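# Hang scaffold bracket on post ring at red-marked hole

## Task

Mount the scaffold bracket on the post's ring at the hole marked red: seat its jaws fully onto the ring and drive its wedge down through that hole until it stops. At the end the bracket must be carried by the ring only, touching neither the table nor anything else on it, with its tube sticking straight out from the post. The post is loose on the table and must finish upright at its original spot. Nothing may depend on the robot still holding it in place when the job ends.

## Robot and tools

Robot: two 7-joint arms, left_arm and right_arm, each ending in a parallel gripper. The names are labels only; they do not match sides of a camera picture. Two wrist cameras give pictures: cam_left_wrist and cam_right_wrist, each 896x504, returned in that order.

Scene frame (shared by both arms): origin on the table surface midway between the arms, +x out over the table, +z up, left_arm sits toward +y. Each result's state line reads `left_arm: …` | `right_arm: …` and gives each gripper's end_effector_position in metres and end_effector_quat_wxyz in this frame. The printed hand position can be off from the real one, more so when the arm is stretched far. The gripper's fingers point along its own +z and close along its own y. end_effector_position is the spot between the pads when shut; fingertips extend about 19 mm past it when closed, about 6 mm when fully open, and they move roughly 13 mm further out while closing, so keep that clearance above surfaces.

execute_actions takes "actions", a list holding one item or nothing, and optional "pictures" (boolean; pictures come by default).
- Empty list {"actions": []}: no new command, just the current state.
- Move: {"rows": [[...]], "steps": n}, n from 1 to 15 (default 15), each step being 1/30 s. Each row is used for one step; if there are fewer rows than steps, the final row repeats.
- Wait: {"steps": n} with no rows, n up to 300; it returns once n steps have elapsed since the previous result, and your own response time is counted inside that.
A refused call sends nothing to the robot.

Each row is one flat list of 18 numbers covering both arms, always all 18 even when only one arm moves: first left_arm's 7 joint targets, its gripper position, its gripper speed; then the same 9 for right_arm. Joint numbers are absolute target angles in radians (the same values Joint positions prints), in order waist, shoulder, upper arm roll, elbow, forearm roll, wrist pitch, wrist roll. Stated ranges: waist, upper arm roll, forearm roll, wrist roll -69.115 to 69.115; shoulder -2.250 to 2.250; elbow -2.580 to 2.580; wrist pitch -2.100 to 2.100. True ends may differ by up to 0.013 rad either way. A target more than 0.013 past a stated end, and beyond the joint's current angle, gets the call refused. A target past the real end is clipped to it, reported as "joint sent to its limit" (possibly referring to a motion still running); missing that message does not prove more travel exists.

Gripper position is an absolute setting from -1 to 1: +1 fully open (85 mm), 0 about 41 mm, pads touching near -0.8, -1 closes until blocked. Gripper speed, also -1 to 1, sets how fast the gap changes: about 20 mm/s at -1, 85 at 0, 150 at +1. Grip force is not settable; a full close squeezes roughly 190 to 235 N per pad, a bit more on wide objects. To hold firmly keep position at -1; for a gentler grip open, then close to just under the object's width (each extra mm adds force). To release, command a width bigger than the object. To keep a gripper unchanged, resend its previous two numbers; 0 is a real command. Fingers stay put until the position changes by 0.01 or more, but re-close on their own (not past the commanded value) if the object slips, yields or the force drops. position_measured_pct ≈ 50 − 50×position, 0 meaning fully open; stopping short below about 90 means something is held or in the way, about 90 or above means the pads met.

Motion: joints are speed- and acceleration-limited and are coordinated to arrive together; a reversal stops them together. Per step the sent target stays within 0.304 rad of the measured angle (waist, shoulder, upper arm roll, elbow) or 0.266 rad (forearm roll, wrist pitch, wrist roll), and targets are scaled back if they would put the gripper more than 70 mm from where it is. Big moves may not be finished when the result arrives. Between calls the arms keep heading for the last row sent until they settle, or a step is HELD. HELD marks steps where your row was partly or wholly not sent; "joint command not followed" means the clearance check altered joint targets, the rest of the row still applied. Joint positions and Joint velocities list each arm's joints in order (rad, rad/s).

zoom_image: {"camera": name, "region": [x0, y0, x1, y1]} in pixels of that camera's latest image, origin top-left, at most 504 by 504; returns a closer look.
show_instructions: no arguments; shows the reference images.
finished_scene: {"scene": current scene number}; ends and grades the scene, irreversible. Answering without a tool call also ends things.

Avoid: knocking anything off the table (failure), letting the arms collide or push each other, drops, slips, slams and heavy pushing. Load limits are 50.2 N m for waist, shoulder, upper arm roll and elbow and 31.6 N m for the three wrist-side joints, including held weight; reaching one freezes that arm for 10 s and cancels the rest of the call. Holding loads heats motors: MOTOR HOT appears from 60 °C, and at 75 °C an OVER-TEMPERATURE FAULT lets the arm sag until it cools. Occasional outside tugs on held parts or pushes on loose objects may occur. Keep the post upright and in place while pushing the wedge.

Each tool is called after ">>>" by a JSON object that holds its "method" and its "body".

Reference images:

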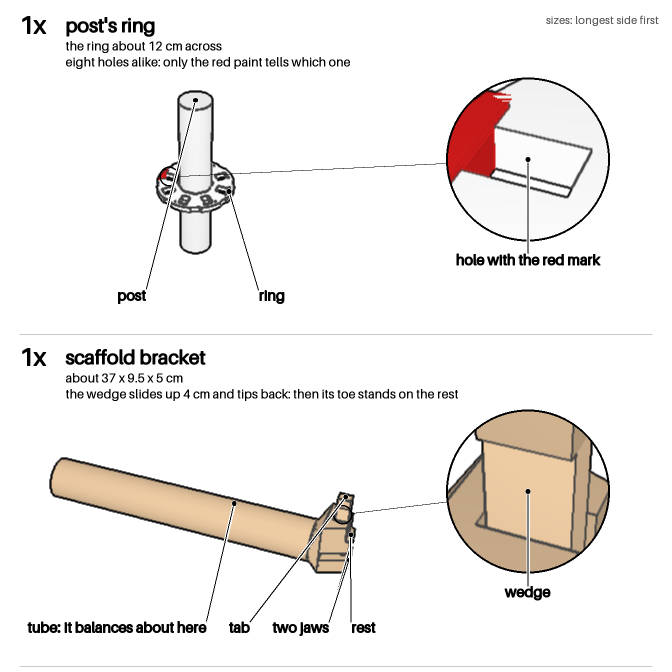

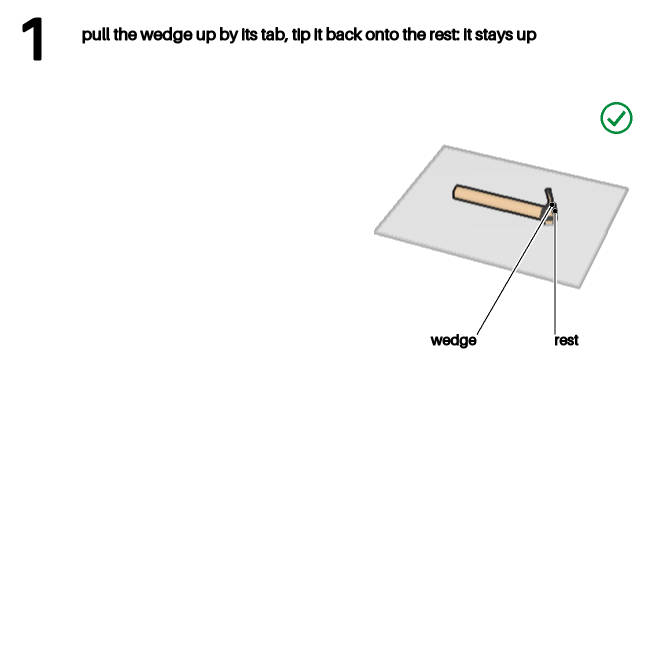

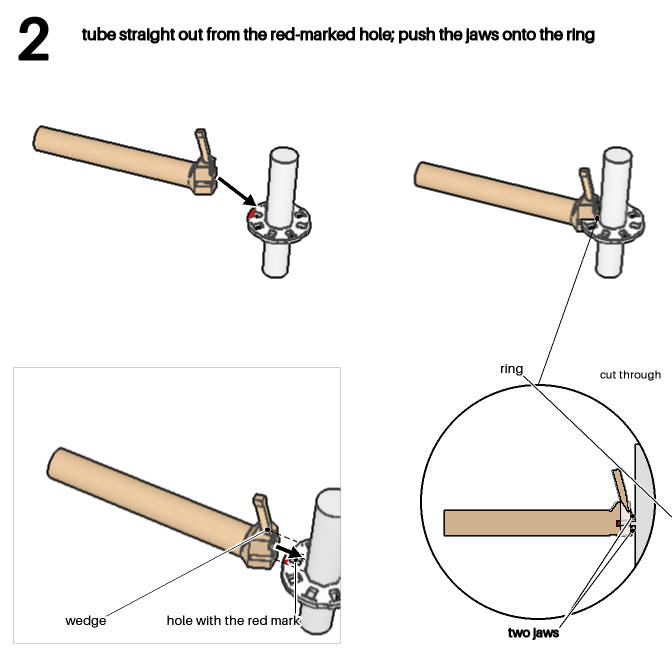

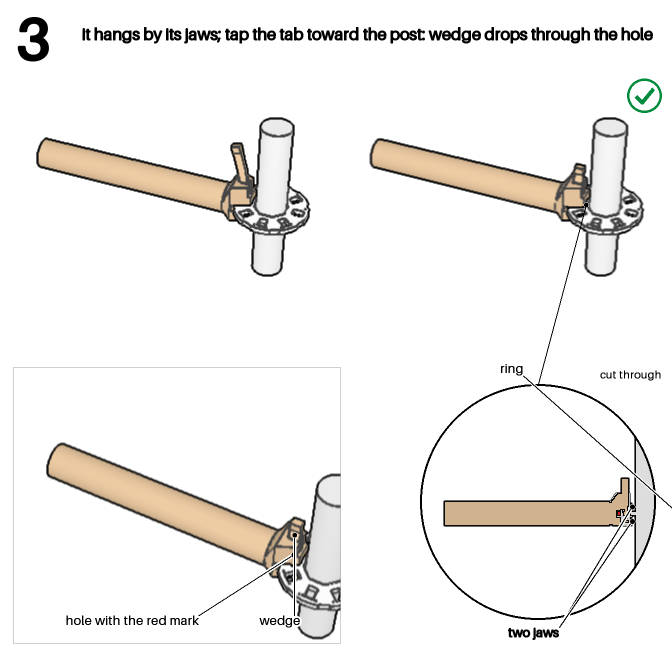

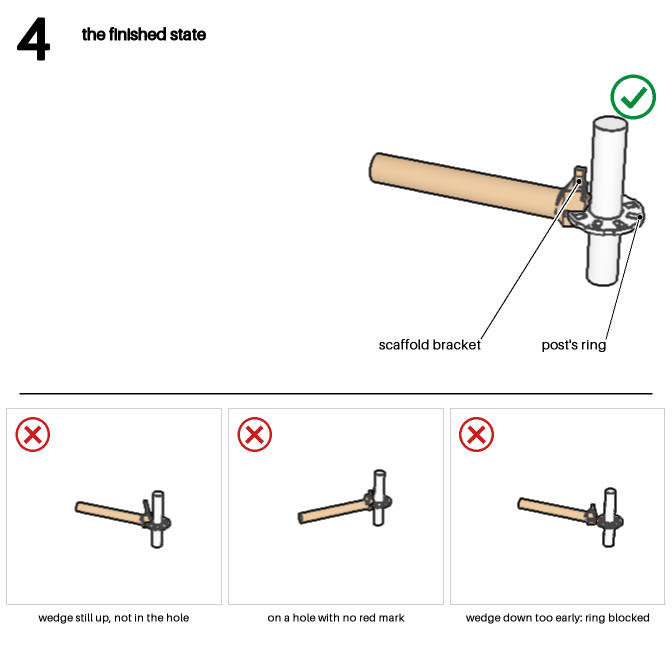

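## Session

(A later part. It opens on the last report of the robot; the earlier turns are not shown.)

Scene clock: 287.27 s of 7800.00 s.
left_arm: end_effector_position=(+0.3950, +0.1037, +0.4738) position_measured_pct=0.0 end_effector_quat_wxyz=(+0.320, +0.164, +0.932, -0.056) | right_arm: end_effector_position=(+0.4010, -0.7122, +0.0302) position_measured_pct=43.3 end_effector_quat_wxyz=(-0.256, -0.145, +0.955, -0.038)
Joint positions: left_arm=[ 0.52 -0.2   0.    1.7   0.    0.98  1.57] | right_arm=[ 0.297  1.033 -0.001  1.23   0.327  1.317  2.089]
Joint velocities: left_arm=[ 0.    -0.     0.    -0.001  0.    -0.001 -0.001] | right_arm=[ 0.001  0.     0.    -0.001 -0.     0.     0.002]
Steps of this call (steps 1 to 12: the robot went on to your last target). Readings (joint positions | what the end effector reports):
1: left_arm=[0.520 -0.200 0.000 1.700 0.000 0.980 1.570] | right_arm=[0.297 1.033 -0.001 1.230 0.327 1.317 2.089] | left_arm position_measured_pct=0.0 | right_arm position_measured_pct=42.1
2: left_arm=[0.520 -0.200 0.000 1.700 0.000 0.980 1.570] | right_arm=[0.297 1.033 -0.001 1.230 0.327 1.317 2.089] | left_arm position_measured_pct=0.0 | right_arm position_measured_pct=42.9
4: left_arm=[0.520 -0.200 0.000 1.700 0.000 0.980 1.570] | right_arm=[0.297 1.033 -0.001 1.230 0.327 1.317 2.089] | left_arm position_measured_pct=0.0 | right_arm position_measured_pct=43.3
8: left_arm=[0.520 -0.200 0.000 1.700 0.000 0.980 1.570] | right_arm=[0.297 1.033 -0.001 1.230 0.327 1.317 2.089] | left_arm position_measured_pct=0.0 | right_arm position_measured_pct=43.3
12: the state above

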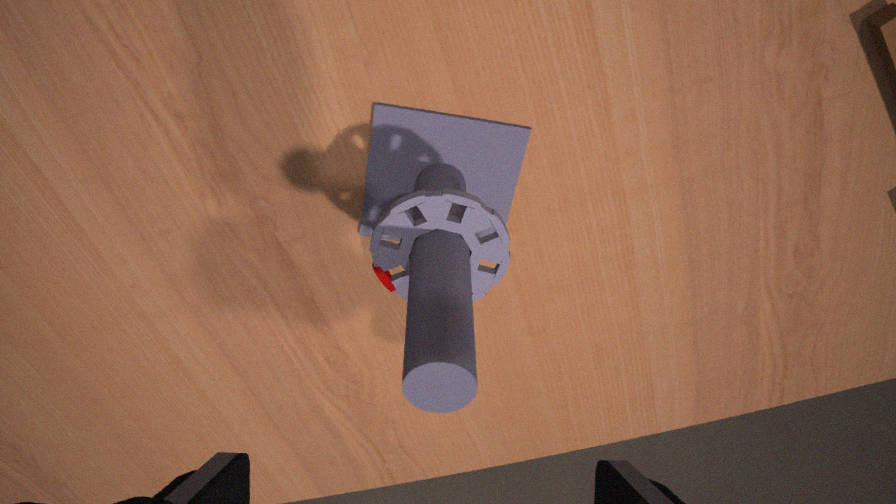

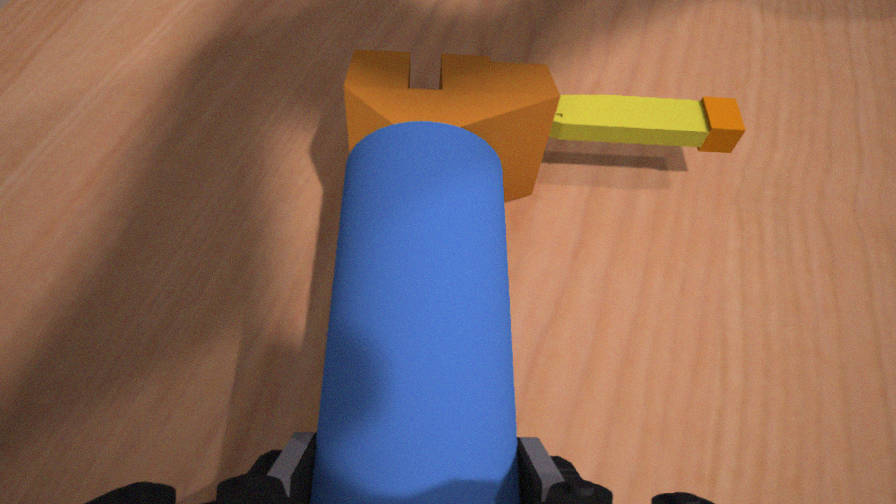

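>>> {"method": "execute_actions", "body": {"actions": [{"rows": [[0.52,-0.2,0,1.7,0,0.98,1.57,1,0,0.2982,0.99,0,1.225,0.325,1.365,2.10,-1,-0.3],[0.52,-0.2,0,1.7,0,0.98,1.57,1,0,0.2982,0.99,0,1.225,0.325,1.365,2.10,-1,-0.3],[0.52,-0.2,0,1.7,0,0.98,1.57,1,0,0.2982,0.99,0,1.225,0.325,1.365,2.10,-1,-0.3],[0.52,-0.2,0,1.7,0,0.98,1.57,1,0,0.2982,0.99,0,1.225,0.325,1.365,2.10,-1,-0.3],[0.52,-0.2,0,1.7,0,0.98,1.57,1,0,0.2982,0.661,0,1.2917,0.3171,1.6109,2.188,-1,-0.3]], "steps": 15}], "pictures": false}}

>>> {"method": "execute_actions", "body": {"actions": [{"steps": 15}]}}

Scene clock: 315.97 s of 7800.00 s.
left_arm: end_effector_position=(+0.3950, +0.1037, +0.4738) position_measured_pct=0.0 end_effector_quat_wxyz=(+0.320, +0.164, +0.932, -0.056) | right_arm: end_effector_position=(+0.3746, -0.7033, +0.1674) position_measured_pct=43.3 end_effector_quat_wxyz=(-0.258, -0.145, +0.955, -0.039)
Joint positions: left_arm=[ 0.52 -0.2   0.    1.7   0.    0.98  1.57] | right_arm=[ 0.298  0.786 -0.     1.268  0.32   1.518  2.155]
Joint velocities: left_arm=[ 0.     0.001 -0.     0.     0.    -0.001  0.   ] | right_arm=[ 0.002 -0.696  0.003  0.13  -0.015  0.511  0.18 ]
Steps of this call (steps 1 to 15: the robot went on to your last target; steps 16 to 90: nothing new was sent; then 25.20 s passed at rest; steps 91 to 105: all 15 steps of this action). Readings (joint positions | what the end effector reports):
91: left_arm=[0.520 -0.200 0.000 1.700 0.000 0.980 1.570] | right_arm=[0.297 1.032 -0.001 1.231 0.327 1.317 2.089] | left_arm position_measured_pct=0.0 | right_arm position_measured_pct=43.3
92: left_arm=[0.520 -0.200 0.000 1.700 0.000 0.980 1.570] | right_arm=[0.298 1.028 -0.001 1.231 0.326 1.319 2.090] | left_arm position_measured_pct=0.0 | right_arm position_measured_pct=43.3
94: left_arm=[0.520 -0.200 0.000 1.700 0.000 0.980 1.570] | right_arm=[0.298 1.013 -0.002 1.230 0.323 1.338 2.095] | left_arm position_measured_pct=0.0 | right_arm position_measured_pct=43.3
98: left_arm=[0.520 -0.200 0.000 1.700 0.000 0.980 1.570] | right_arm=[0.298 0.948 -0.001 1.238 0.323 1.398 2.113] | left_arm position_measured_pct=0.0 | right_arm position_measured_pct=43.3
105: the state above

Scene clock: 316.47 s of 7800.00 s.
left_arm: end_effector_position=(+0.3950, +0.1037, +0.4738) position_measured_pct=0.0 end_effector_quat_wxyz=(+0.320, +0.164, +0.932, -0.056) | right_arm: end_effector_position=(+0.3512, -0.6937, +0.2300) position_measured_pct=43.3 end_effector_quat_wxyz=(-0.256, -0.145, +0.955, -0.039)
Joint positions: left_arm=[ 0.52 -0.2   0.    1.7   0.    0.98  1.57] | right_arm=[ 0.298  0.662 -0.     1.292  0.317  1.611  2.188]
Joint velocities: left_arm=[ 0.    -0.    -0.    -0.     0.    -0.001  0.001] | right_arm=[-0.001 -0.006  0.     0.     0.     0.001  0.   ]
Steps of this call (steps 1 to 15: the robot went on to your last target). Readings (joint positions | what the end effector reports):
1: left_arm=[0.520 -0.200 0.000 1.700 0.000 0.980 1.570] | right_arm=[0.298 0.763 -0.000 1.272 0.319 1.535 2.162] | left_arm position_measured_pct=0.0 | right_arm position_measured_pct=43.3
2: left_arm=[0.520 -0.200 0.000 1.700 0.000 0.980 1.570] | right_arm=[0.298 0.740 -0.000 1.276 0.319 1.552 2.167] | left_arm position_measured_pct=0.0 | right_arm position_measured_pct=43.3
4: left_arm=[0.520 -0.200 0.000 1.700 0.000 0.980 1.570] | right_arm=[0.298 0.701 0.000 1.283 0.318 1.583 2.178] | left_arm position_measured_pct=0.0 | right_arm position_measured_pct=43.3
8: left_arm=[0.520 -0.200 0.000 1.700 0.000 0.980 1.570] | right_arm=[0.298 0.667 0.001 1.290 0.318 1.611 2.187] | left_arm position_measured_pct=0.0 | right_arm position_measured_pct=43.3
15: the state above

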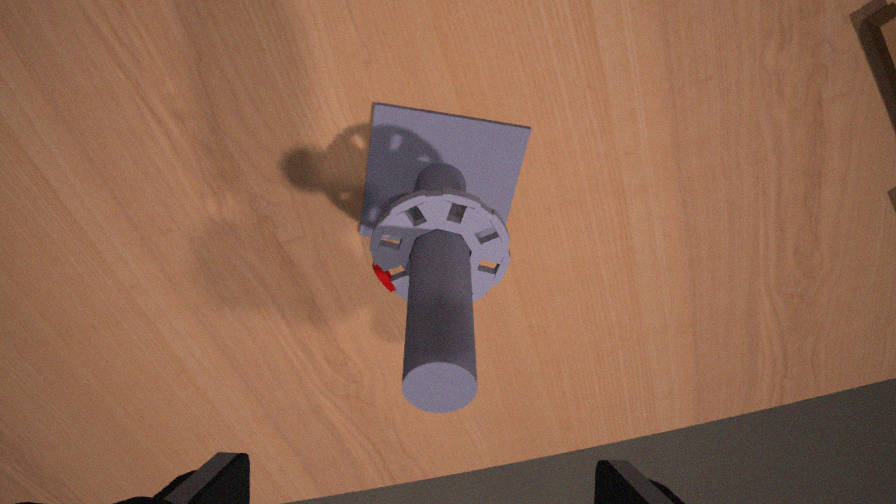

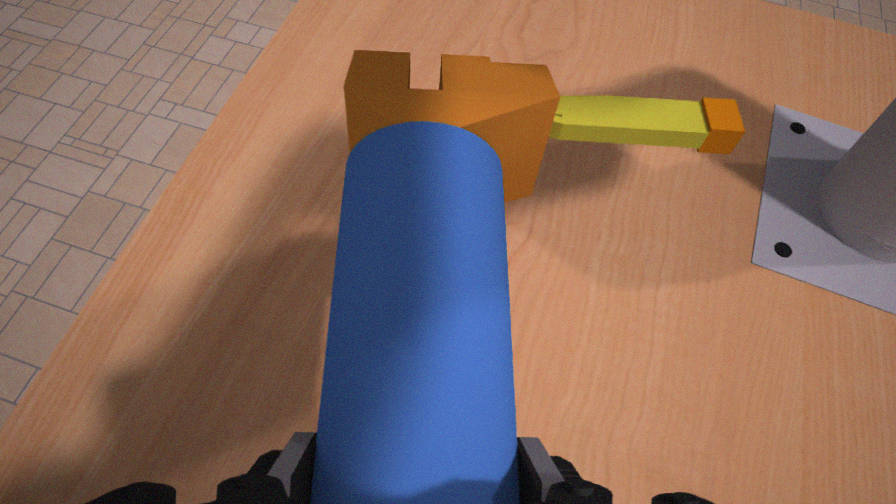

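>>> {"method": "execute_actions", "body": {"actions": [{"rows": [[0.52,-0.2,0,1.7,0,0.98,1.57,1,0,0.25,0.615,0,1.405,0.28,1.31,2.48,-1,-0.3],[0.52,-0.2,0,1.7,0,0.98,1.57,1,0,0.25,0.615,0,1.405,0.28,1.31,2.48,-1,-0.3],[0.52,-0.2,0,1.7,0,0.98,1.57,1,0,0.25,0.615,0,1.405,0.28,1.31,2.48,-1,-0.3],[0.52,-0.2,0,1.7,0,0.98,1.57,1,0,0.25,0.615,0,1.405,0.28,1.31,2.48,-1,-0.3],[0.52,-0.2,0,1.7,0,0.98,1.57,1,0,0.25,0.615,0,1.405,0.28,1.31,2.48,-1,-0.3],[0.52,-0.2,0,1.7,0,0.98,1.57,1,0,0.25,0.615,0,1.405,0.28,1.31,2.48,-1,-0.3],[0.52,-0.2,0,1.7,0,0.98,1.57,1,0,0.25,0.615,0,1.405,0.28,1.31,2.48,-1,-0.3],[0.52,-0.2,0,1.7,0,0.98,1.57,1,0,0.25,0.615,0,1.405,0.28,1.31,2.48,-1,-0.3],[0.52,-0.2,0,1.7,0,0.98,1.57,1,0,0.2,0.57,0,1.52,0.24,1.01,2.77,-1,-0.3]], "steps": 15}], "pictures": false}}

>>> {"method": "execute_actions", "body": {"actions": [{"rows": [[0.52,-0.2,0,1.7,0,0.98,1.57,1,0,0.1,0.48,0,1.75,0.16,0.405,3.34,-1,-0.3]], "steps": 15}], "pictures": false}}

>>> {"method": "execute_actions", "body": {"actions": [{"rows": [[0.52,-0.2,0,1.7,0,0.98,1.57,1,0,0.0,0.39,0,1.97,0.08,-0.2,3.92,-1,-0.3]], "steps": 15}], "pictures": false}}

>>> {"method": "execute_actions", "body": {"actions": [{"rows": [[0.52,-0.2,0,1.7,0,0.98,1.57,1,0,-0.1,0.3,0,2.2,0,-0.8,4.5,-1,-0.3]], "steps": 15}], "pictures": false}}

>>> {"method": "execute_actions", "body": {"actions": [{"steps": 30}]}}

Scene clock: 330.27 s of 7800.00 s.
left_arm: end_effector_position=(+0.3950, +0.1037, +0.4738) position_measured_pct=0.0 end_effector_quat_wxyz=(+0.320, +0.164, +0.932, -0.056) | right_arm: end_effector_position=(+0.4462, -0.6557, +0.1816) position_measured_pct=43.3 end_effector_quat_wxyz=(-0.089, -0.445, +0.888, -0.070)
Joint positions: left_arm=[ 0.52 -0.2   0.    1.7   0.    0.98  1.57] | right_arm=[ 0.214  0.583 -0.001  1.489  0.25   1.117  2.672]
Joint velocities: left_arm=[ 0.    -0.001  0.    -0.001 -0.001 -0.003  0.   ] | right_arm=[-0.16  -0.133 -0.006  0.375 -0.129 -1.173  1.106]
Steps of this call (steps 1 to 15: the robot went on to your last target; steps 16 to 90: nothing new was sent; then 10.30 s passed at rest; steps 91 to 105: all 15 steps of this action). Readings (joint positions | what the end effector reports):
91: left_arm=[0.520 -0.200 0.000 1.700 0.000 0.980 1.570] | right_arm=[0.298 0.660 0.000 1.293 0.317 1.609 2.189] | left_arm position_measured_pct=0.0 | right_arm position_measured_pct=43.3
92: left_arm=[0.520 -0.200 0.000 1.700 0.000 0.980 1.570] | right_arm=[0.296 0.658 0.001 1.298 0.316 1.601 2.198] | left_arm position_measured_pct=0.0 | right_arm position_measured_pct=43.3
94: left_arm=[0.520 -0.200 0.000 1.700 0.000 0.980 1.570] | right_arm=[0.286 0.647 0.003 1.321 0.310 1.552 2.248] | left_arm position_measured_pct=0.0 | right_arm position_measured_pct=43.3
98: left_arm=[0.520 -0.200 0.000 1.700 0.000 0.980 1.570] | right_arm=[0.262 0.625 0.000 1.378 0.289 1.392 2.404] | left_arm position_measured_pct=0.0 | right_arm position_measured_pct=43.3
105: the state above

Scene clock: 330.77 s of 7800.00 s.
left_arm: end_effector_position=(+0.3950, +0.1037, +0.4738) position_measured_pct=0.0 end_effector_quat_wxyz=(+0.320, +0.164, +0.932, -0.056) | right_arm: end_effector_position=(+0.5368, -0.5739, +0.1756) position_measured_pct=43.3 end_effector_quat_wxyz=(-0.067, +0.706, -0.682, +0.177)
Joint positions: left_arm=[ 0.52 -0.2   0.    1.7   0.    0.98  1.57] | right_arm=[ 0.105  0.487 -0.001  1.742  0.163  0.547  3.23 ]
Joint velocities: left_arm=[ 0.     0.001  0.     0.     0.     0.001 -0.   ] | right_arm=[-0.048 -0.053  0.008  0.102 -0.033 -1.219  1.03 ]
Steps of this call (steps 1 to 15: all 15 steps of this action). Readings (joint positions | what the end effector reports):
1: left_arm=[0.520 -0.200 0.000 1.700 0.000 0.980 1.570] | right_arm=[0.208 0.579 -0.001 1.501 0.246 1.079 2.707] | left_arm position_measured_pct=0.0 | right_arm position_measured_pct=43.3
2: left_arm=[0.520 -0.200 0.000 1.700 0.000 0.980 1.570] | right_arm=[0.201 0.572 0.000 1.517 0.242 1.046 2.737] | left_arm position_measured_pct=0.0 | right_arm position_measured_pct=43.3
4: left_arm=[0.520 -0.200 0.000 1.700 0.000 0.980 1.570] | right_arm=[0.179 0.550 0.002 1.564 0.227 0.983 2.798] | left_arm position_measured_pct=0.0 | right_arm position_measured_pct=43.3
8: left_arm=[0.520 -0.200 0.000 1.700 0.000 0.980 1.570] | right_arm=[0.133 0.510 -0.002 1.675 0.184 0.831 2.954] | left_arm position_measured_pct=0.0 | right_arm position_measured_pct=43.3
15: the state above

Scene clock: 331.27 s of 7800.00 s.
left_arm: end_effector_position=(+0.3950, +0.1037, +0.4738) position_measured_pct=0.0 end_effector_quat_wxyz=(+0.320, +0.164, +0.932, -0.056) | right_arm: end_effector_position=(+0.6048, -0.4962, +0.2374) position_measured_pct=43.3 end_effector_quat_wxyz=(-0.148, +0.824, -0.402, +0.370)
Joint positions: left_arm=[ 0.52 -0.2   0.    1.7   0.    0.98  1.57] | right_arm=[ 0.005  0.398 -0.001  1.962  0.084 -0.038  3.798]
Joint velocities: left_arm=[ 0.     0.001 -0.    -0.     0.     0.001 -0.   ] | right_arm=[-0.05  -0.057  0.012  0.091 -0.036 -1.221  1.037]
Steps of this call (steps 1 to 15: all 15 steps of this action). Readings (joint positions | what the end effector reports):
1: left_arm=[0.520 -0.200 0.000 1.700 0.000 0.980 1.570] | right_arm=[0.103 0.485 -0.000 1.745 0.162 0.507 3.264] | left_arm position_measured_pct=0.0 | right_arm position_measured_pct=43.3
2: left_arm=[0.520 -0.200 0.000 1.700 0.000 0.980 1.570] | right_arm=[0.099 0.481 0.001 1.752 0.160 0.467 3.299] | left_arm position_measured_pct=0.0 | right_arm position_measured_pct=43.3
4: left_arm=[0.520 -0.200 0.000 1.700 0.000 0.980 1.570] | right_arm=[0.085 0.465 0.003 1.780 0.150 0.396 3.366] | left_arm position_measured_pct=0.0 | right_arm position_measured_pct=43.3
8: left_arm=[0.520 -0.200 0.000 1.700 0.000 0.980 1.570] | right_arm=[0.037 0.422 -0.001 1.888 0.110 0.243 3.520] | left_arm position_measured_pct=0.0 | right_arm position_measured_pct=43.3
15: the state above

Scene clock: 331.77 s of 7800.00 s.
left_arm: end_effector_position=(+0.3950, +0.1037, +0.4738) position_measured_pct=0.0 end_effector_quat_wxyz=(+0.320, +0.164, +0.932, -0.056) | right_arm: end_effector_position=(+0.6096, -0.4357, +0.3411) position_measured_pct=43.3 end_effector_quat_wxyz=(-0.108, +0.796, -0.128, +0.582)
Joint positions: left_arm=[ 0.52 -0.2   0.    1.7   0.    0.98  1.57] | right_arm=[-0.094  0.308 -0.001  2.191  0.004 -0.624  4.368]
Joint velocities: left_arm=[ 0.    -0.001  0.    -0.     0.    -0.001  0.001] | right_arm=[-0.051 -0.058  0.01   0.087 -0.041 -1.22   1.053]
Steps of this call (steps 1 to 15: all 15 steps of this action). Readings (joint positions | what the end effector reports):
1: left_arm=[0.520 -0.200 0.000 1.700 0.000 0.980 1.570] | right_arm=[0.003 0.395 -0.000 1.965 0.082 -0.078 3.832] | left_arm position_measured_pct=0.0 | right_arm position_measured_pct=43.3
2: left_arm=[0.520 -0.200 0.000 1.700 0.000 0.980 1.570] | right_arm=[-0.000 0.391 0.001 1.971 0.080 -0.119 3.867] | left_arm position_measured_pct=0.0 | right_arm position_measured_pct=43.3
4: left_arm=[0.520 -0.200 0.000 1.700 0.000 0.980 1.570] | right_arm=[-0.015 0.376 0.002 1.998 0.069 -0.192 3.935] | left_arm position_measured_pct=0.0 | right_arm position_measured_pct=43.3
8: left_arm=[0.520 -0.200 0.000 1.700 0.000 0.980 1.570] | right_arm=[-0.062 0.332 -0.001 2.110 0.031 -0.345 4.089] | left_arm position_measured_pct=0.0 | right_arm position_measured_pct=43.3
15: the state above

Scene clock: 332.77 s of 7800.00 s.
left_arm: end_effector_position=(+0.3950, +0.1037, +0.4738) position_measured_pct=0.0 end_effector_quat_wxyz=(+0.320, +0.164, +0.932, -0.056) | right_arm: end_effector_position=(+0.6180, -0.4331, +0.3948) position_measured_pct=43.3 end_effector_quat_wxyz=(-0.079, +0.748, -0.070, +0.655)
Joint positions: left_arm=[ 0.52 -0.2   0.    1.7   0.    0.98  1.57] | right_arm=[-0.1  0.3  0.   2.2  0.  -0.8  4.5]
Joint velocities: left_arm=[-0.     0.001 -0.    -0.     0.    -0.    -0.   ] | right_arm=[ 0.     0.    -0.    -0.001  0.     0.001 -0.   ]
Steps of this call (steps 1 to 30: the robot went on to your last target). Readings (joint positions | what the end effector reports):
1: left_arm=[0.520 -0.200 0.000 1.700 0.000 0.980 1.570] | right_arm=[-0.096 0.306 -0.000 2.194 0.003 -0.665 4.402] | left_arm position_measured_pct=0.0 | right_arm position_measured_pct=43.3
2: left_arm=[0.520 -0.200 0.000 1.700 0.000 0.980 1.570] | right_arm=[-0.097 0.304 -0.000 2.196 0.002 -0.705 4.433] | left_arm position_measured_pct=0.0 | right_arm position_measured_pct=43.3
4: left_arm=[0.520 -0.200 0.000 1.700 0.000 0.980 1.570] | right_arm=[-0.099 0.301 -0.000 2.197 0.001 -0.768 4.478] | left_arm position_measured_pct=0.0 | right_arm position_measured_pct=43.3
8: left_arm=[0.520 -0.200 0.000 1.700 0.000 0.980 1.570] | right_arm=[-0.100 0.297 -0.000 2.197 0.000 -0.801 4.499] | left_arm position_measured_pct=0.0 | right_arm position_measured_pct=43.3
30: the state above
All arms were judged still, so your last target was given up. Only a new action makes them travel on or press farther. Fingers that are still opening or closing keep moving.

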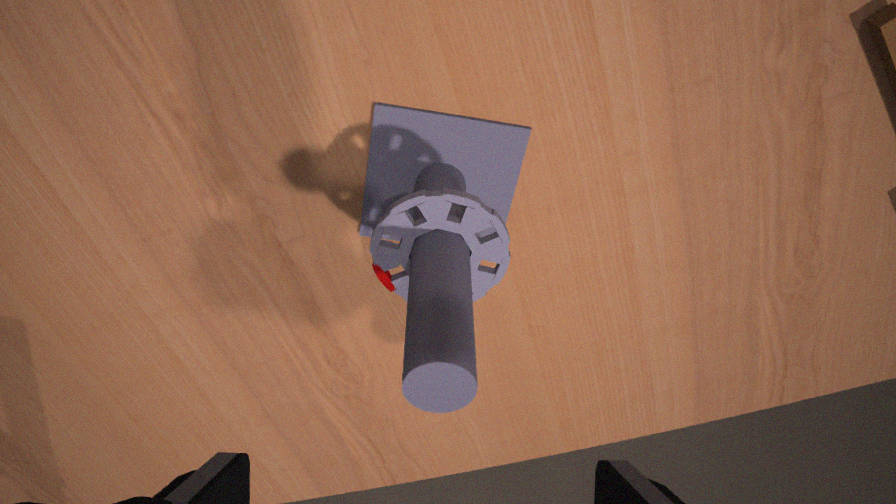

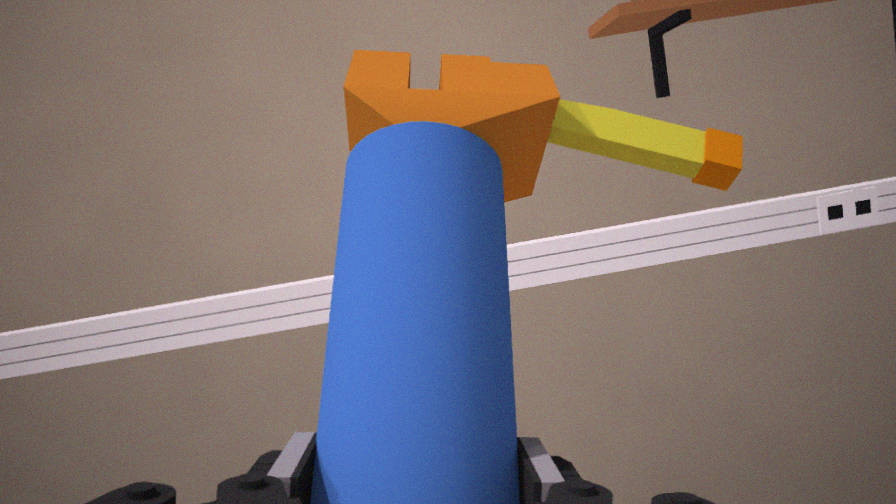

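>>> {"method": "execute_actions", "body": {"actions": [{"rows": [[0.52,-0.2,0,1.7,0,0.98,1.57,1,0,-0.1,0.3,0,2.2,0,-0.93,6.15,-1,-0.3]], "steps": 15}], "pictures": false}}

>>> {"method": "execute_actions", "body": {"actions": [{"steps": 45}]}}

Scene clock: 336.47 s of 7800.00 s.
left_arm: end_effector_position=(+0.3950, +0.1037, +0.4738) position_measured_pct=0.0 end_effector_quat_wxyz=(+0.320, +0.164, +0.932, -0.056) | right_arm: end_effector_position=(+0.6206, -0.4331, +0.4346) position_measured_pct=43.3 end_effector_quat_wxyz=(+0.094, +0.699, +0.113, +0.700)
Joint positions: left_arm=[ 0.52 -0.2   0.    1.7   0.    0.98  1.57] | right_arm=[-0.1    0.299  0.     2.199 -0.    -0.926  5.006]
Joint velocities: left_arm=[ 0.     0.001  0.    -0.     0.     0.001 -0.   ] | right_arm=[ 0.001  0.004  0.     0.005  0.002 -0.039  1.218]
Steps of this call (steps 1 to 90: nothing new was sent; then 0.20 s passed at rest; steps 91 to 105: all 15 steps of this action). Readings (joint positions | what the end effector reports):
91: left_arm=[0.520 -0.200 0.000 1.700 0.000 0.980 1.570] | right_arm=[-0.100 0.300 -0.000 2.200 -0.000 -0.801 4.501] | left_arm position_measured_pct=0.0 | right_arm position_measured_pct=43.3
92: left_arm=[0.520 -0.200 0.000 1.700 0.000 0.980 1.570] | right_arm=[-0.100 0.300 -0.000 2.200 -0.000 -0.805 4.510] | left_arm position_measured_pct=0.0 | right_arm position_measured_pct=43.3
94: left_arm=[0.520 -0.200 0.000 1.700 0.000 0.980 1.570] | right_arm=[-0.100 0.302 0.000 2.202 -0.000 -0.828 4.560] | left_arm position_measured_pct=0.0 | right_arm position_measured_pct=43.3
98: left_arm=[0.520 -0.200 0.000 1.700 0.000 0.980 1.570] | right_arm=[-0.100 0.300 0.000 2.200 -0.000 -0.891 4.721] | left_arm position_measured_pct=0.0 | right_arm position_measured_pct=43.3
105: the state above

Scene clock: 337.97 s of 7800.00 s.
left_arm: end_effector_position=(+0.3950, +0.1037, +0.4738) position_measured_pct=0.0 end_effector_quat_wxyz=(+0.320, +0.164, +0.932, -0.056) | right_arm: end_effector_position=(+0.6206, -0.4330, +0.4352) position_measured_pct=43.3 end_effector_quat_wxyz=(+0.459, +0.526, +0.472, +0.538)
Joint positions: left_arm=[ 0.52 -0.2   0.    1.7   0.    0.98  1.57] | right_arm=[-0.1   0.3  -0.    2.2  -0.   -0.93  6.15]
Joint velocities: left_arm=[ 0.     0.    -0.    -0.     0.001 -0.     0.   ] | right_arm=[ 0.    -0.     0.     0.001  0.    -0.    -0.   ]
Steps of this call (steps 1 to 45: the robot went on to your last target). Readings (joint positions | what the end effector reports):
1: left_arm=[0.520 -0.200 0.000 1.700 0.000 0.980 1.570] | right_arm=[-0.100 0.299 0.000 2.200 0.000 -0.927 5.046] | left_arm position_measured_pct=0.0 | right_arm position_measured_pct=43.3
2: left_arm=[0.520 -0.200 0.000 1.700 0.000 0.980 1.570] | right_arm=[-0.100 0.299 0.000 2.200 0.000 -0.928 5.087] | left_arm position_measured_pct=0.0 | right_arm position_measured_pct=43.3
4: left_arm=[0.520 -0.200 0.000 1.700 0.000 0.980 1.570] | right_arm=[-0.100 0.300 0.000 2.200 0.000 -0.929 5.168] | left_arm position_measured_pct=0.0 | right_arm position_measured_pct=43.3
8: left_arm=[0.520 -0.200 0.000 1.700 0.000 0.980 1.570] | right_arm=[-0.100 0.300 0.000 2.200 0.000 -0.930 5.331] | left_arm position_measured_pct=0.0 | right_arm position_measured_pct=43.3
45: the state above
All arms were judged still, so your last target was given up. Only a new action makes them travel on or press farther. Fingers that are still opening or closing keep moving.

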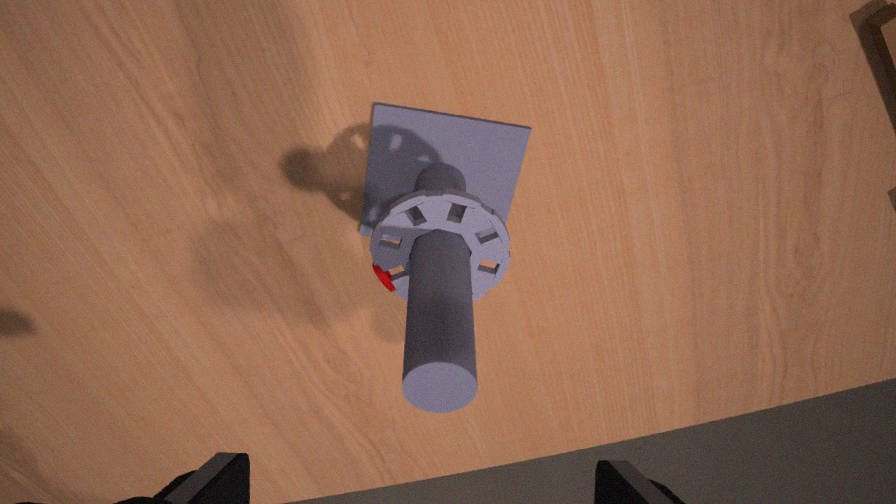

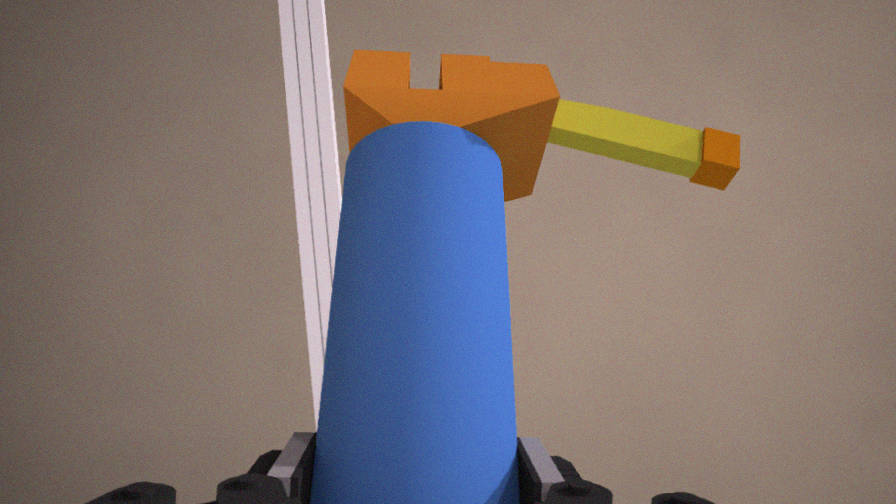

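>>> {"method": "execute_actions", "body": {"actions": [{"rows": [[0.516,0.04,0,1.44,0,1.17,2.07,1,0,-0.133,0.413,0,2.182,0.044,-1.03,6.165,-1,-0.3],[0.516,0.04,0,1.44,0,1.17,2.07,1,0,-0.133,0.413,0,2.182,0.044,-1.03,6.165,-1,-0.3],[0.516,0.04,0,1.44,0,1.17,2.07,1,0,-0.133,0.413,0,2.182,0.044,-1.03,6.165,-1,-0.3],[0.516,0.04,0,1.44,0,1.17,2.07,1,0,-0.133,0.413,0,2.182,0.044,-1.03,6.165,-1,-0.3],[0.516,0.04,0,1.44,0,1.17,2.07,1,0,-0.133,0.413,0,2.182,0.044,-1.03,6.165,-1,-0.3],[0.516,0.04,0,1.44,0,1.17,2.07,1,0,-0.167,0.527,0,2.163,0.087,-1.125,6.18,-1,-0.3],[0.516,0.04,0,1.44,0,1.17,2.07,1,0,-0.167,0.527,0,2.163,0.087,-1.125,6.18,-1,-0.3],[0.516,0.04,0,1.44,0,1.17,2.07,1,0,-0.167,0.527,0,2.163,0.087,-1.125,6.18,-1,-0.3],[0.516,0.04,0,1.44,0,1.17,2.07,1,0,-0.167,0.527,0,2.163,0.087,-1.125,6.18,-1,-0.3],[0.516,0.04,0,1.44,0,1.17,2.07,1,0,-0.167,0.527,0,2.163,0.087,-1.125,6.18,-1,-0.3],[0.513,0.28,0,1.17,0,1.36,2.58,1,0,-0.2,0.64,0,2.145,0.131,-1.22,6.2,-1,-0.3]], "steps": 15}], "pictures": false}}

>>> {"method": "execute_actions", "body": {"actions": [{"rows": [[0.513,0.28,0,1.17,0,1.36,2.58,1,0,-0.234,0.754,0,2.127,0.174,-1.315,6.22,-1,-0.3],[0.513,0.28,0,1.17,0,1.36,2.58,1,0,-0.234,0.754,0,2.127,0.174,-1.315,6.22,-1,-0.3],[0.513,0.28,0,1.17,0,1.36,2.58,1,0,-0.234,0.754,0,2.127,0.174,-1.315,6.22,-1,-0.3],[0.513,0.28,0,1.17,0,1.36,2.58,1,0,-0.234,0.754,0,2.127,0.174,-1.315,6.22,-1,-0.3],[0.513,0.28,0,1.17,0,1.36,2.58,1,0,-0.234,0.754,0,2.127,0.174,-1.315,6.22,-1,-0.3],[0.513,0.28,0,1.17,0,1.36,2.58,1,0,-0.267,0.868,0,2.109,0.218,-1.41,6.24,-1,-0.3],[0.513,0.28,0,1.17,0,1.36,2.58,1,0,-0.267,0.868,0,2.109,0.218,-1.41,6.24,-1,-0.3],[0.513,0.28,0,1.17,0,1.36,2.58,1,0,-0.267,0.868,0,2.109,0.218,-1.41,6.24,-1,-0.3],[0.51,0.52,0,0.91,0,1.55,3.08,1,0,-0.267,0.868,0,2.109,0.218,-1.41,6.24,-1,-0.3],[0.51,0.52,0,0.91,0,1.55,3.08,1,0,-0.267,0.868,0,2.109,0.218,-1.41,6.24,-1,-0.3],[0.51,0.52,0,0.91,0,1.55,3.08,1,0,-0.3,0.981,0,2.09,0.261,-1.50,6.26,-1,-0.3]], "steps": 15}], "pictures": false}}

>>> {"method": "execute_actions", "body": {"actions": [{"rows": [[0.51,0.52,0,0.91,0,1.55,3.08,1,0,-0.334,1.095,0,2.072,0.305,-1.595,6.285,-1,-0.3],[0.51,0.52,0,0.91,0,1.55,3.08,1,0,-0.334,1.095,0,2.072,0.305,-1.595,6.285,-1,-0.3],[0.51,0.52,0,0.91,0,1.55,3.08,1,0,-0.334,1.095,0,2.072,0.305,-1.595,6.285,-1,-0.3],[0.51,0.52,0,0.91,0,1.55,3.08,1,0,-0.334,1.095,0,2.072,0.305,-1.595,6.285,-1,-0.3],[0.51,0.52,0,0.91,0,1.55,3.08,1,0,-0.334,1.095,0,2.072,0.305,-1.595,6.285,-1,-0.3],[0.51,0.52,0,0.91,0,1.55,3.08,1,0,-0.334,1.095,0,2.072,0.305,-1.595,6.285,-1,-0.3],[0.5061,0.7589,0,0.6484,0,1.7343,3.5894,1,0,-0.355,1.165,0,2.061,0.332,-1.65,6.305,-1,-0.3],[0.5061,0.7589,0,0.6484,0,1.7343,3.5894,1,0,-0.355,1.165,0,2.061,0.332,-1.65,6.305,-1,-0.3],[0.5061,0.7589,0,0.6484,0,1.7343,3.5894,1,0,-0.355,1.165,0,2.061,0.332,-1.65,6.305,-1,-0.3],[0.5061,0.7589,0,0.6484,0,1.7343,3.5894,1,0,-0.355,1.165,0,2.061,0.332,-1.65,6.305,-1,-0.3],[0.5061,0.7589,0,0.6484,0,1.7343,3.5894,1,0,-0.355,1.165,0,2.061,0.332,-1.65,6.305,-1,-0.3],[0.5061,0.7589,0,0.6484,0,1.7343,3.5894,1,0,-0.3674,1.2081,0,2.054,0.3483,-1.6841,6.3242,-1,-0.3]], "steps": 15}], "pictures": false}}

>>> {"method": "execute_actions", "body": {"actions": [{"steps": 30}]}}

Scene clock: 368.93 s of 7800.00 s.
left_arm: end_effector_position=(+0.4621, +0.0818, +0.4507) position_measured_pct=0.0 end_effector_quat_wxyz=(+0.203, -0.041, +0.975, -0.082) | right_arm: end_effector_position=(+0.6568, -0.3466, +0.3493) position_measured_pct=43.3 end_effector_quat_wxyz=(+0.432, +0.458, +0.537, +0.561)
Joint positions: left_arm=[0.515 0.109 0.    1.37  0.    1.221 1.997] | right_arm=[-0.182  0.58   0.     2.154  0.108 -1.17   6.19 ]
Joint velocities: left_arm=[-0.014  1.07  -0.001 -1.165  0.     0.831  1.106] | right_arm=[-0.18   0.596 -0.017 -0.079  0.26  -0.492  0.107]
Steps of this call (steps 1 to 90: nothing new was sent; then 27.47 s passed at rest; steps 91 to 105: all 15 steps of this action). Readings (joint positions | what the end effector reports):
91: left_arm=[0.520 -0.199 0.000 1.699 -0.000 0.981 1.571] | right_arm=[-0.100 0.301 0.000 2.200 0.000 -0.931 6.150] | left_arm position_measured_pct=0.0 | right_arm position_measured_pct=43.3
92: left_arm=[0.520 -0.192 0.000 1.693 -0.000 0.985 1.576] | right_arm=[-0.102 0.308 0.001 2.198 0.001 -0.937 6.151] | left_arm position_measured_pct=0.0 | right_arm position_measured_pct=43.3
94: left_arm=[0.520 -0.164 0.000 1.666 0.000 1.005 1.603] | right_arm=[-0.110 0.337 0.003 2.193 0.011 -0.961 6.154] | left_arm position_measured_pct=0.0 | right_arm position_measured_pct=43.3
98: left_arm=[0.518 -0.064 0.000 1.556 -0.000 1.084 1.729] | right_arm=[-0.135 0.424 0.001 2.179 0.046 -1.037 6.166] | left_arm position_measured_pct=0.0 | right_arm position_measured_pct=43.3
105: the state above

Scene clock: 369.43 s of 7800.00 s.
left_arm: end_effector_position=(+0.5194, +0.0635, +0.4113) position_measured_pct=0.0 end_effector_quat_wxyz=(+0.097, -0.328, +0.936, -0.078) | right_arm: end_effector_position=(+0.6478, -0.2386, +0.2282) position_measured_pct=43.3 end_effector_quat_wxyz=(+0.376, +0.380, +0.597, +0.598)
Joint positions: left_arm=[0.512 0.398 0.    1.045 0.    1.449 2.584] | right_arm=[-0.281  0.917  0.     2.1    0.237 -1.449  6.249]
Joint velocities: left_arm=[-0.013  0.945 -0.002 -1.016  0.     0.736  1.2  ] | right_arm=[-0.182  0.612 -0.013 -0.087  0.261 -0.477  0.113]
Steps of this call (steps 1 to 15: all 15 steps of this action). Readings (joint positions | what the end effector reports):
1: left_arm=[0.515 0.142 0.000 1.332 0.000 1.248 2.036] | right_arm=[-0.188 0.600 -0.000 2.151 0.116 -1.186 6.193] | left_arm position_measured_pct=0.0 | right_arm position_measured_pct=43.3
2: left_arm=[0.514 0.171 -0.000 1.298 -0.000 1.272 2.076] | right_arm=[-0.195 0.623 0.000 2.147 0.124 -1.206 6.197] | left_arm position_measured_pct=0.0 | right_arm position_measured_pct=43.3
4: left_arm=[0.514 0.213 -0.000 1.245 -0.000 1.309 2.157] | right_arm=[-0.209 0.671 0.001 2.139 0.142 -1.246 6.205] | left_arm position_measured_pct=0.0 | right_arm position_measured_pct=43.3
8: left_arm=[0.513 0.255 -0.000 1.193 -0.000 1.344 2.319] | right_arm=[-0.235 0.760 0.000 2.125 0.176 -1.320 6.221] | left_arm position_measured_pct=0.0 | right_arm position_measured_pct=43.3
15: the state above

Scene clock: 369.93 s of 7800.00 s.
left_arm: end_effector_position=(+0.5586, +0.0526, +0.3474) position_measured_pct=0.0 end_effector_quat_wxyz=(+0.013, -0.591, +0.806, -0.019) | right_arm: end_effector_position=(+0.5991, -0.1643, +0.1304) position_measured_pct=43.3 end_effector_quat_wxyz=(+0.321, +0.322, +0.629, +0.630)
Joint positions: left_arm=[ 0.507  0.687 -0.     0.73  -0.     1.678  3.171] | right_arm=[-0.361  1.185 -0.     2.058  0.34  -1.666  6.315]
Joint velocities: left_arm=[-0.011  0.581 -0.002 -0.746 -0.001  0.476  1.215] | right_arm=[-0.085  0.293 -0.002 -0.037  0.126 -0.216  0.126]
Steps of this call (steps 1 to 15: all 15 steps of this action). Readings (joint positions | what the end effector reports):
1: left_arm=[0.511 0.426 0.000 1.014 0.000 1.472 2.624] | right_arm=[-0.288 0.938 -0.000 2.097 0.245 -1.465 6.253] | left_arm position_measured_pct=0.0 | right_arm position_measured_pct=43.3
2: left_arm=[0.511 0.449 -0.000 0.987 -0.000 1.491 2.665] | right_arm=[-0.294 0.961 -0.000 2.093 0.253 -1.484 6.257] | left_arm position_measured_pct=0.0 | right_arm position_measured_pct=43.3
4: left_arm=[0.510 0.479 -0.000 0.949 -0.000 1.517 2.746] | right_arm=[-0.308 1.008 0.000 2.085 0.271 -1.524 6.267] | left_arm position_measured_pct=0.0 | right_arm position_measured_pct=43.3
8: left_arm=[0.510 0.512 0.000 0.914 0.000 1.545 2.908] | right_arm=[-0.332 1.085 -0.001 2.073 0.302 -1.587 6.284] | left_arm position_measured_pct=0.0 | right_arm position_measured_pct=43.3
15: the state above

Scene clock: 370.93 s of 7800.00 s.
left_arm: end_effector_position=(+0.5659, +0.0508, +0.3300) position_measured_pct=0.0 end_effector_quat_wxyz=(+0.000, +0.747, -0.665, -0.000) | right_arm: end_effector_position=(+0.5938, -0.1595, +0.1220) position_measured_pct=43.3 end_effector_quat_wxyz=(+0.317, +0.317, +0.632, +0.632)
Joint positions: left_arm=[ 0.506  0.759 -0.     0.648  0.     1.734  3.589] | right_arm=[-0.367  1.208 -0.     2.054  0.348 -1.684  6.324]
Joint velocities: left_arm=[-0.     0.    -0.     0.     0.     0.001  0.   ] | right_arm=[ 0.001  0.    -0.    -0.001 -0.001  0.     0.001]
Steps of this call (steps 1 to 30: the robot went on to your last target). Readings (joint positions | what the end effector reports):
1: left_arm=[0.507 0.704 -0.000 0.707 -0.000 1.692 3.211] | right_arm=[-0.364 1.193 -0.000 2.057 0.344 -1.672 6.319] | left_arm position_measured_pct=0.0 | right_arm position_measured_pct=43.3
2: left_arm=[0.507 0.716 -0.000 0.690 -0.000 1.702 3.252] | right_arm=[-0.365 1.199 -0.001 2.056 0.347 -1.677 6.321] | left_arm position_measured_pct=0.0 | right_arm position_measured_pct=43.3
4: left_arm=[0.506 0.733 -0.000 0.670 -0.000 1.717 3.333] | right_arm=[-0.367 1.204 -0.001 2.056 0.348 -1.681 6.323] | left_arm position_measured_pct=0.0 | right_arm position_measured_pct=43.3
8: left_arm=[0.506 0.751 -0.000 0.654 -0.000 1.730 3.495] | right_arm=[-0.367 1.207 -0.000 2.054 0.348 -1.684 6.324] | left_arm position_measured_pct=0.0 | right_arm position_measured_pct=43.3
30: the state above
All arms were judged still, so your last target was given up. Only a new action makes them travel on or press farther. Fingers that are still opening or closing keep moving.

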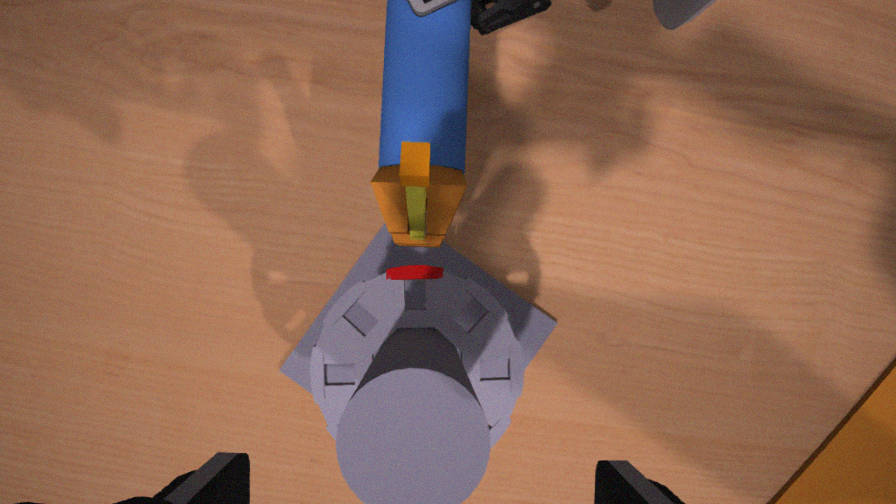

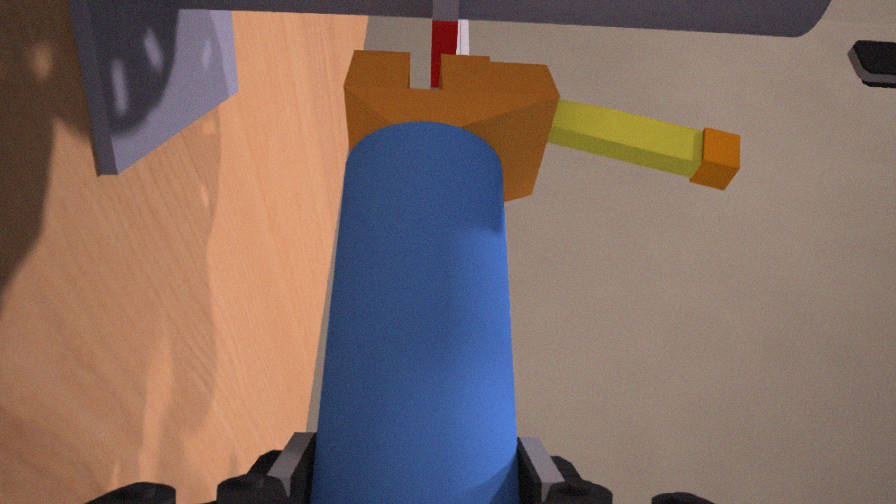

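>>> {"method": "zoom_image", "body": {"camera": "cam_right_wrist", "region": [340, 0, 580, 130]}}

>>> {"method": "zoom_image", "body": {"camera": "cam_left_wrist", "region": [300, 130, 540, 420]}}

Region (340, 0, 580, 130) of cam_right_wrist's 896x504 image, scaled by 2.100; it fills the top 273 rows of this view, and the rest is white.

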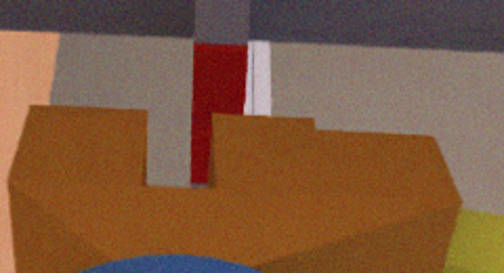

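Region (300, 130, 540, 420) of cam_left_wrist's 896x504 image, scaled by 1.738; it fills the left 417 columns of this view, and the rest is white.

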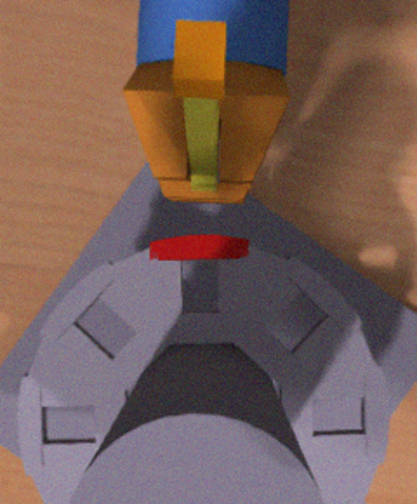

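>>> {"method": "zoom_image", "body": {"camera": "cam_left_wrist", "region": [340, 0, 520, 260]}}

Region (340, 0, 520, 260) of cam_left_wrist's 896x504 image, scaled by 1.938; it fills the left 349 columns of this view, and the rest is white.

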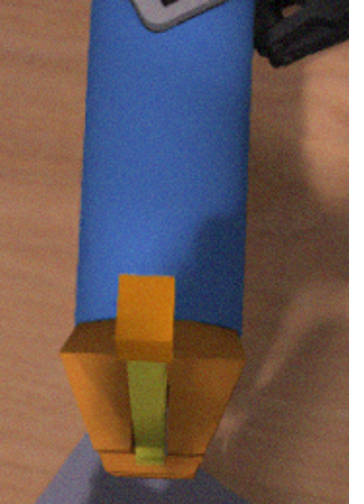

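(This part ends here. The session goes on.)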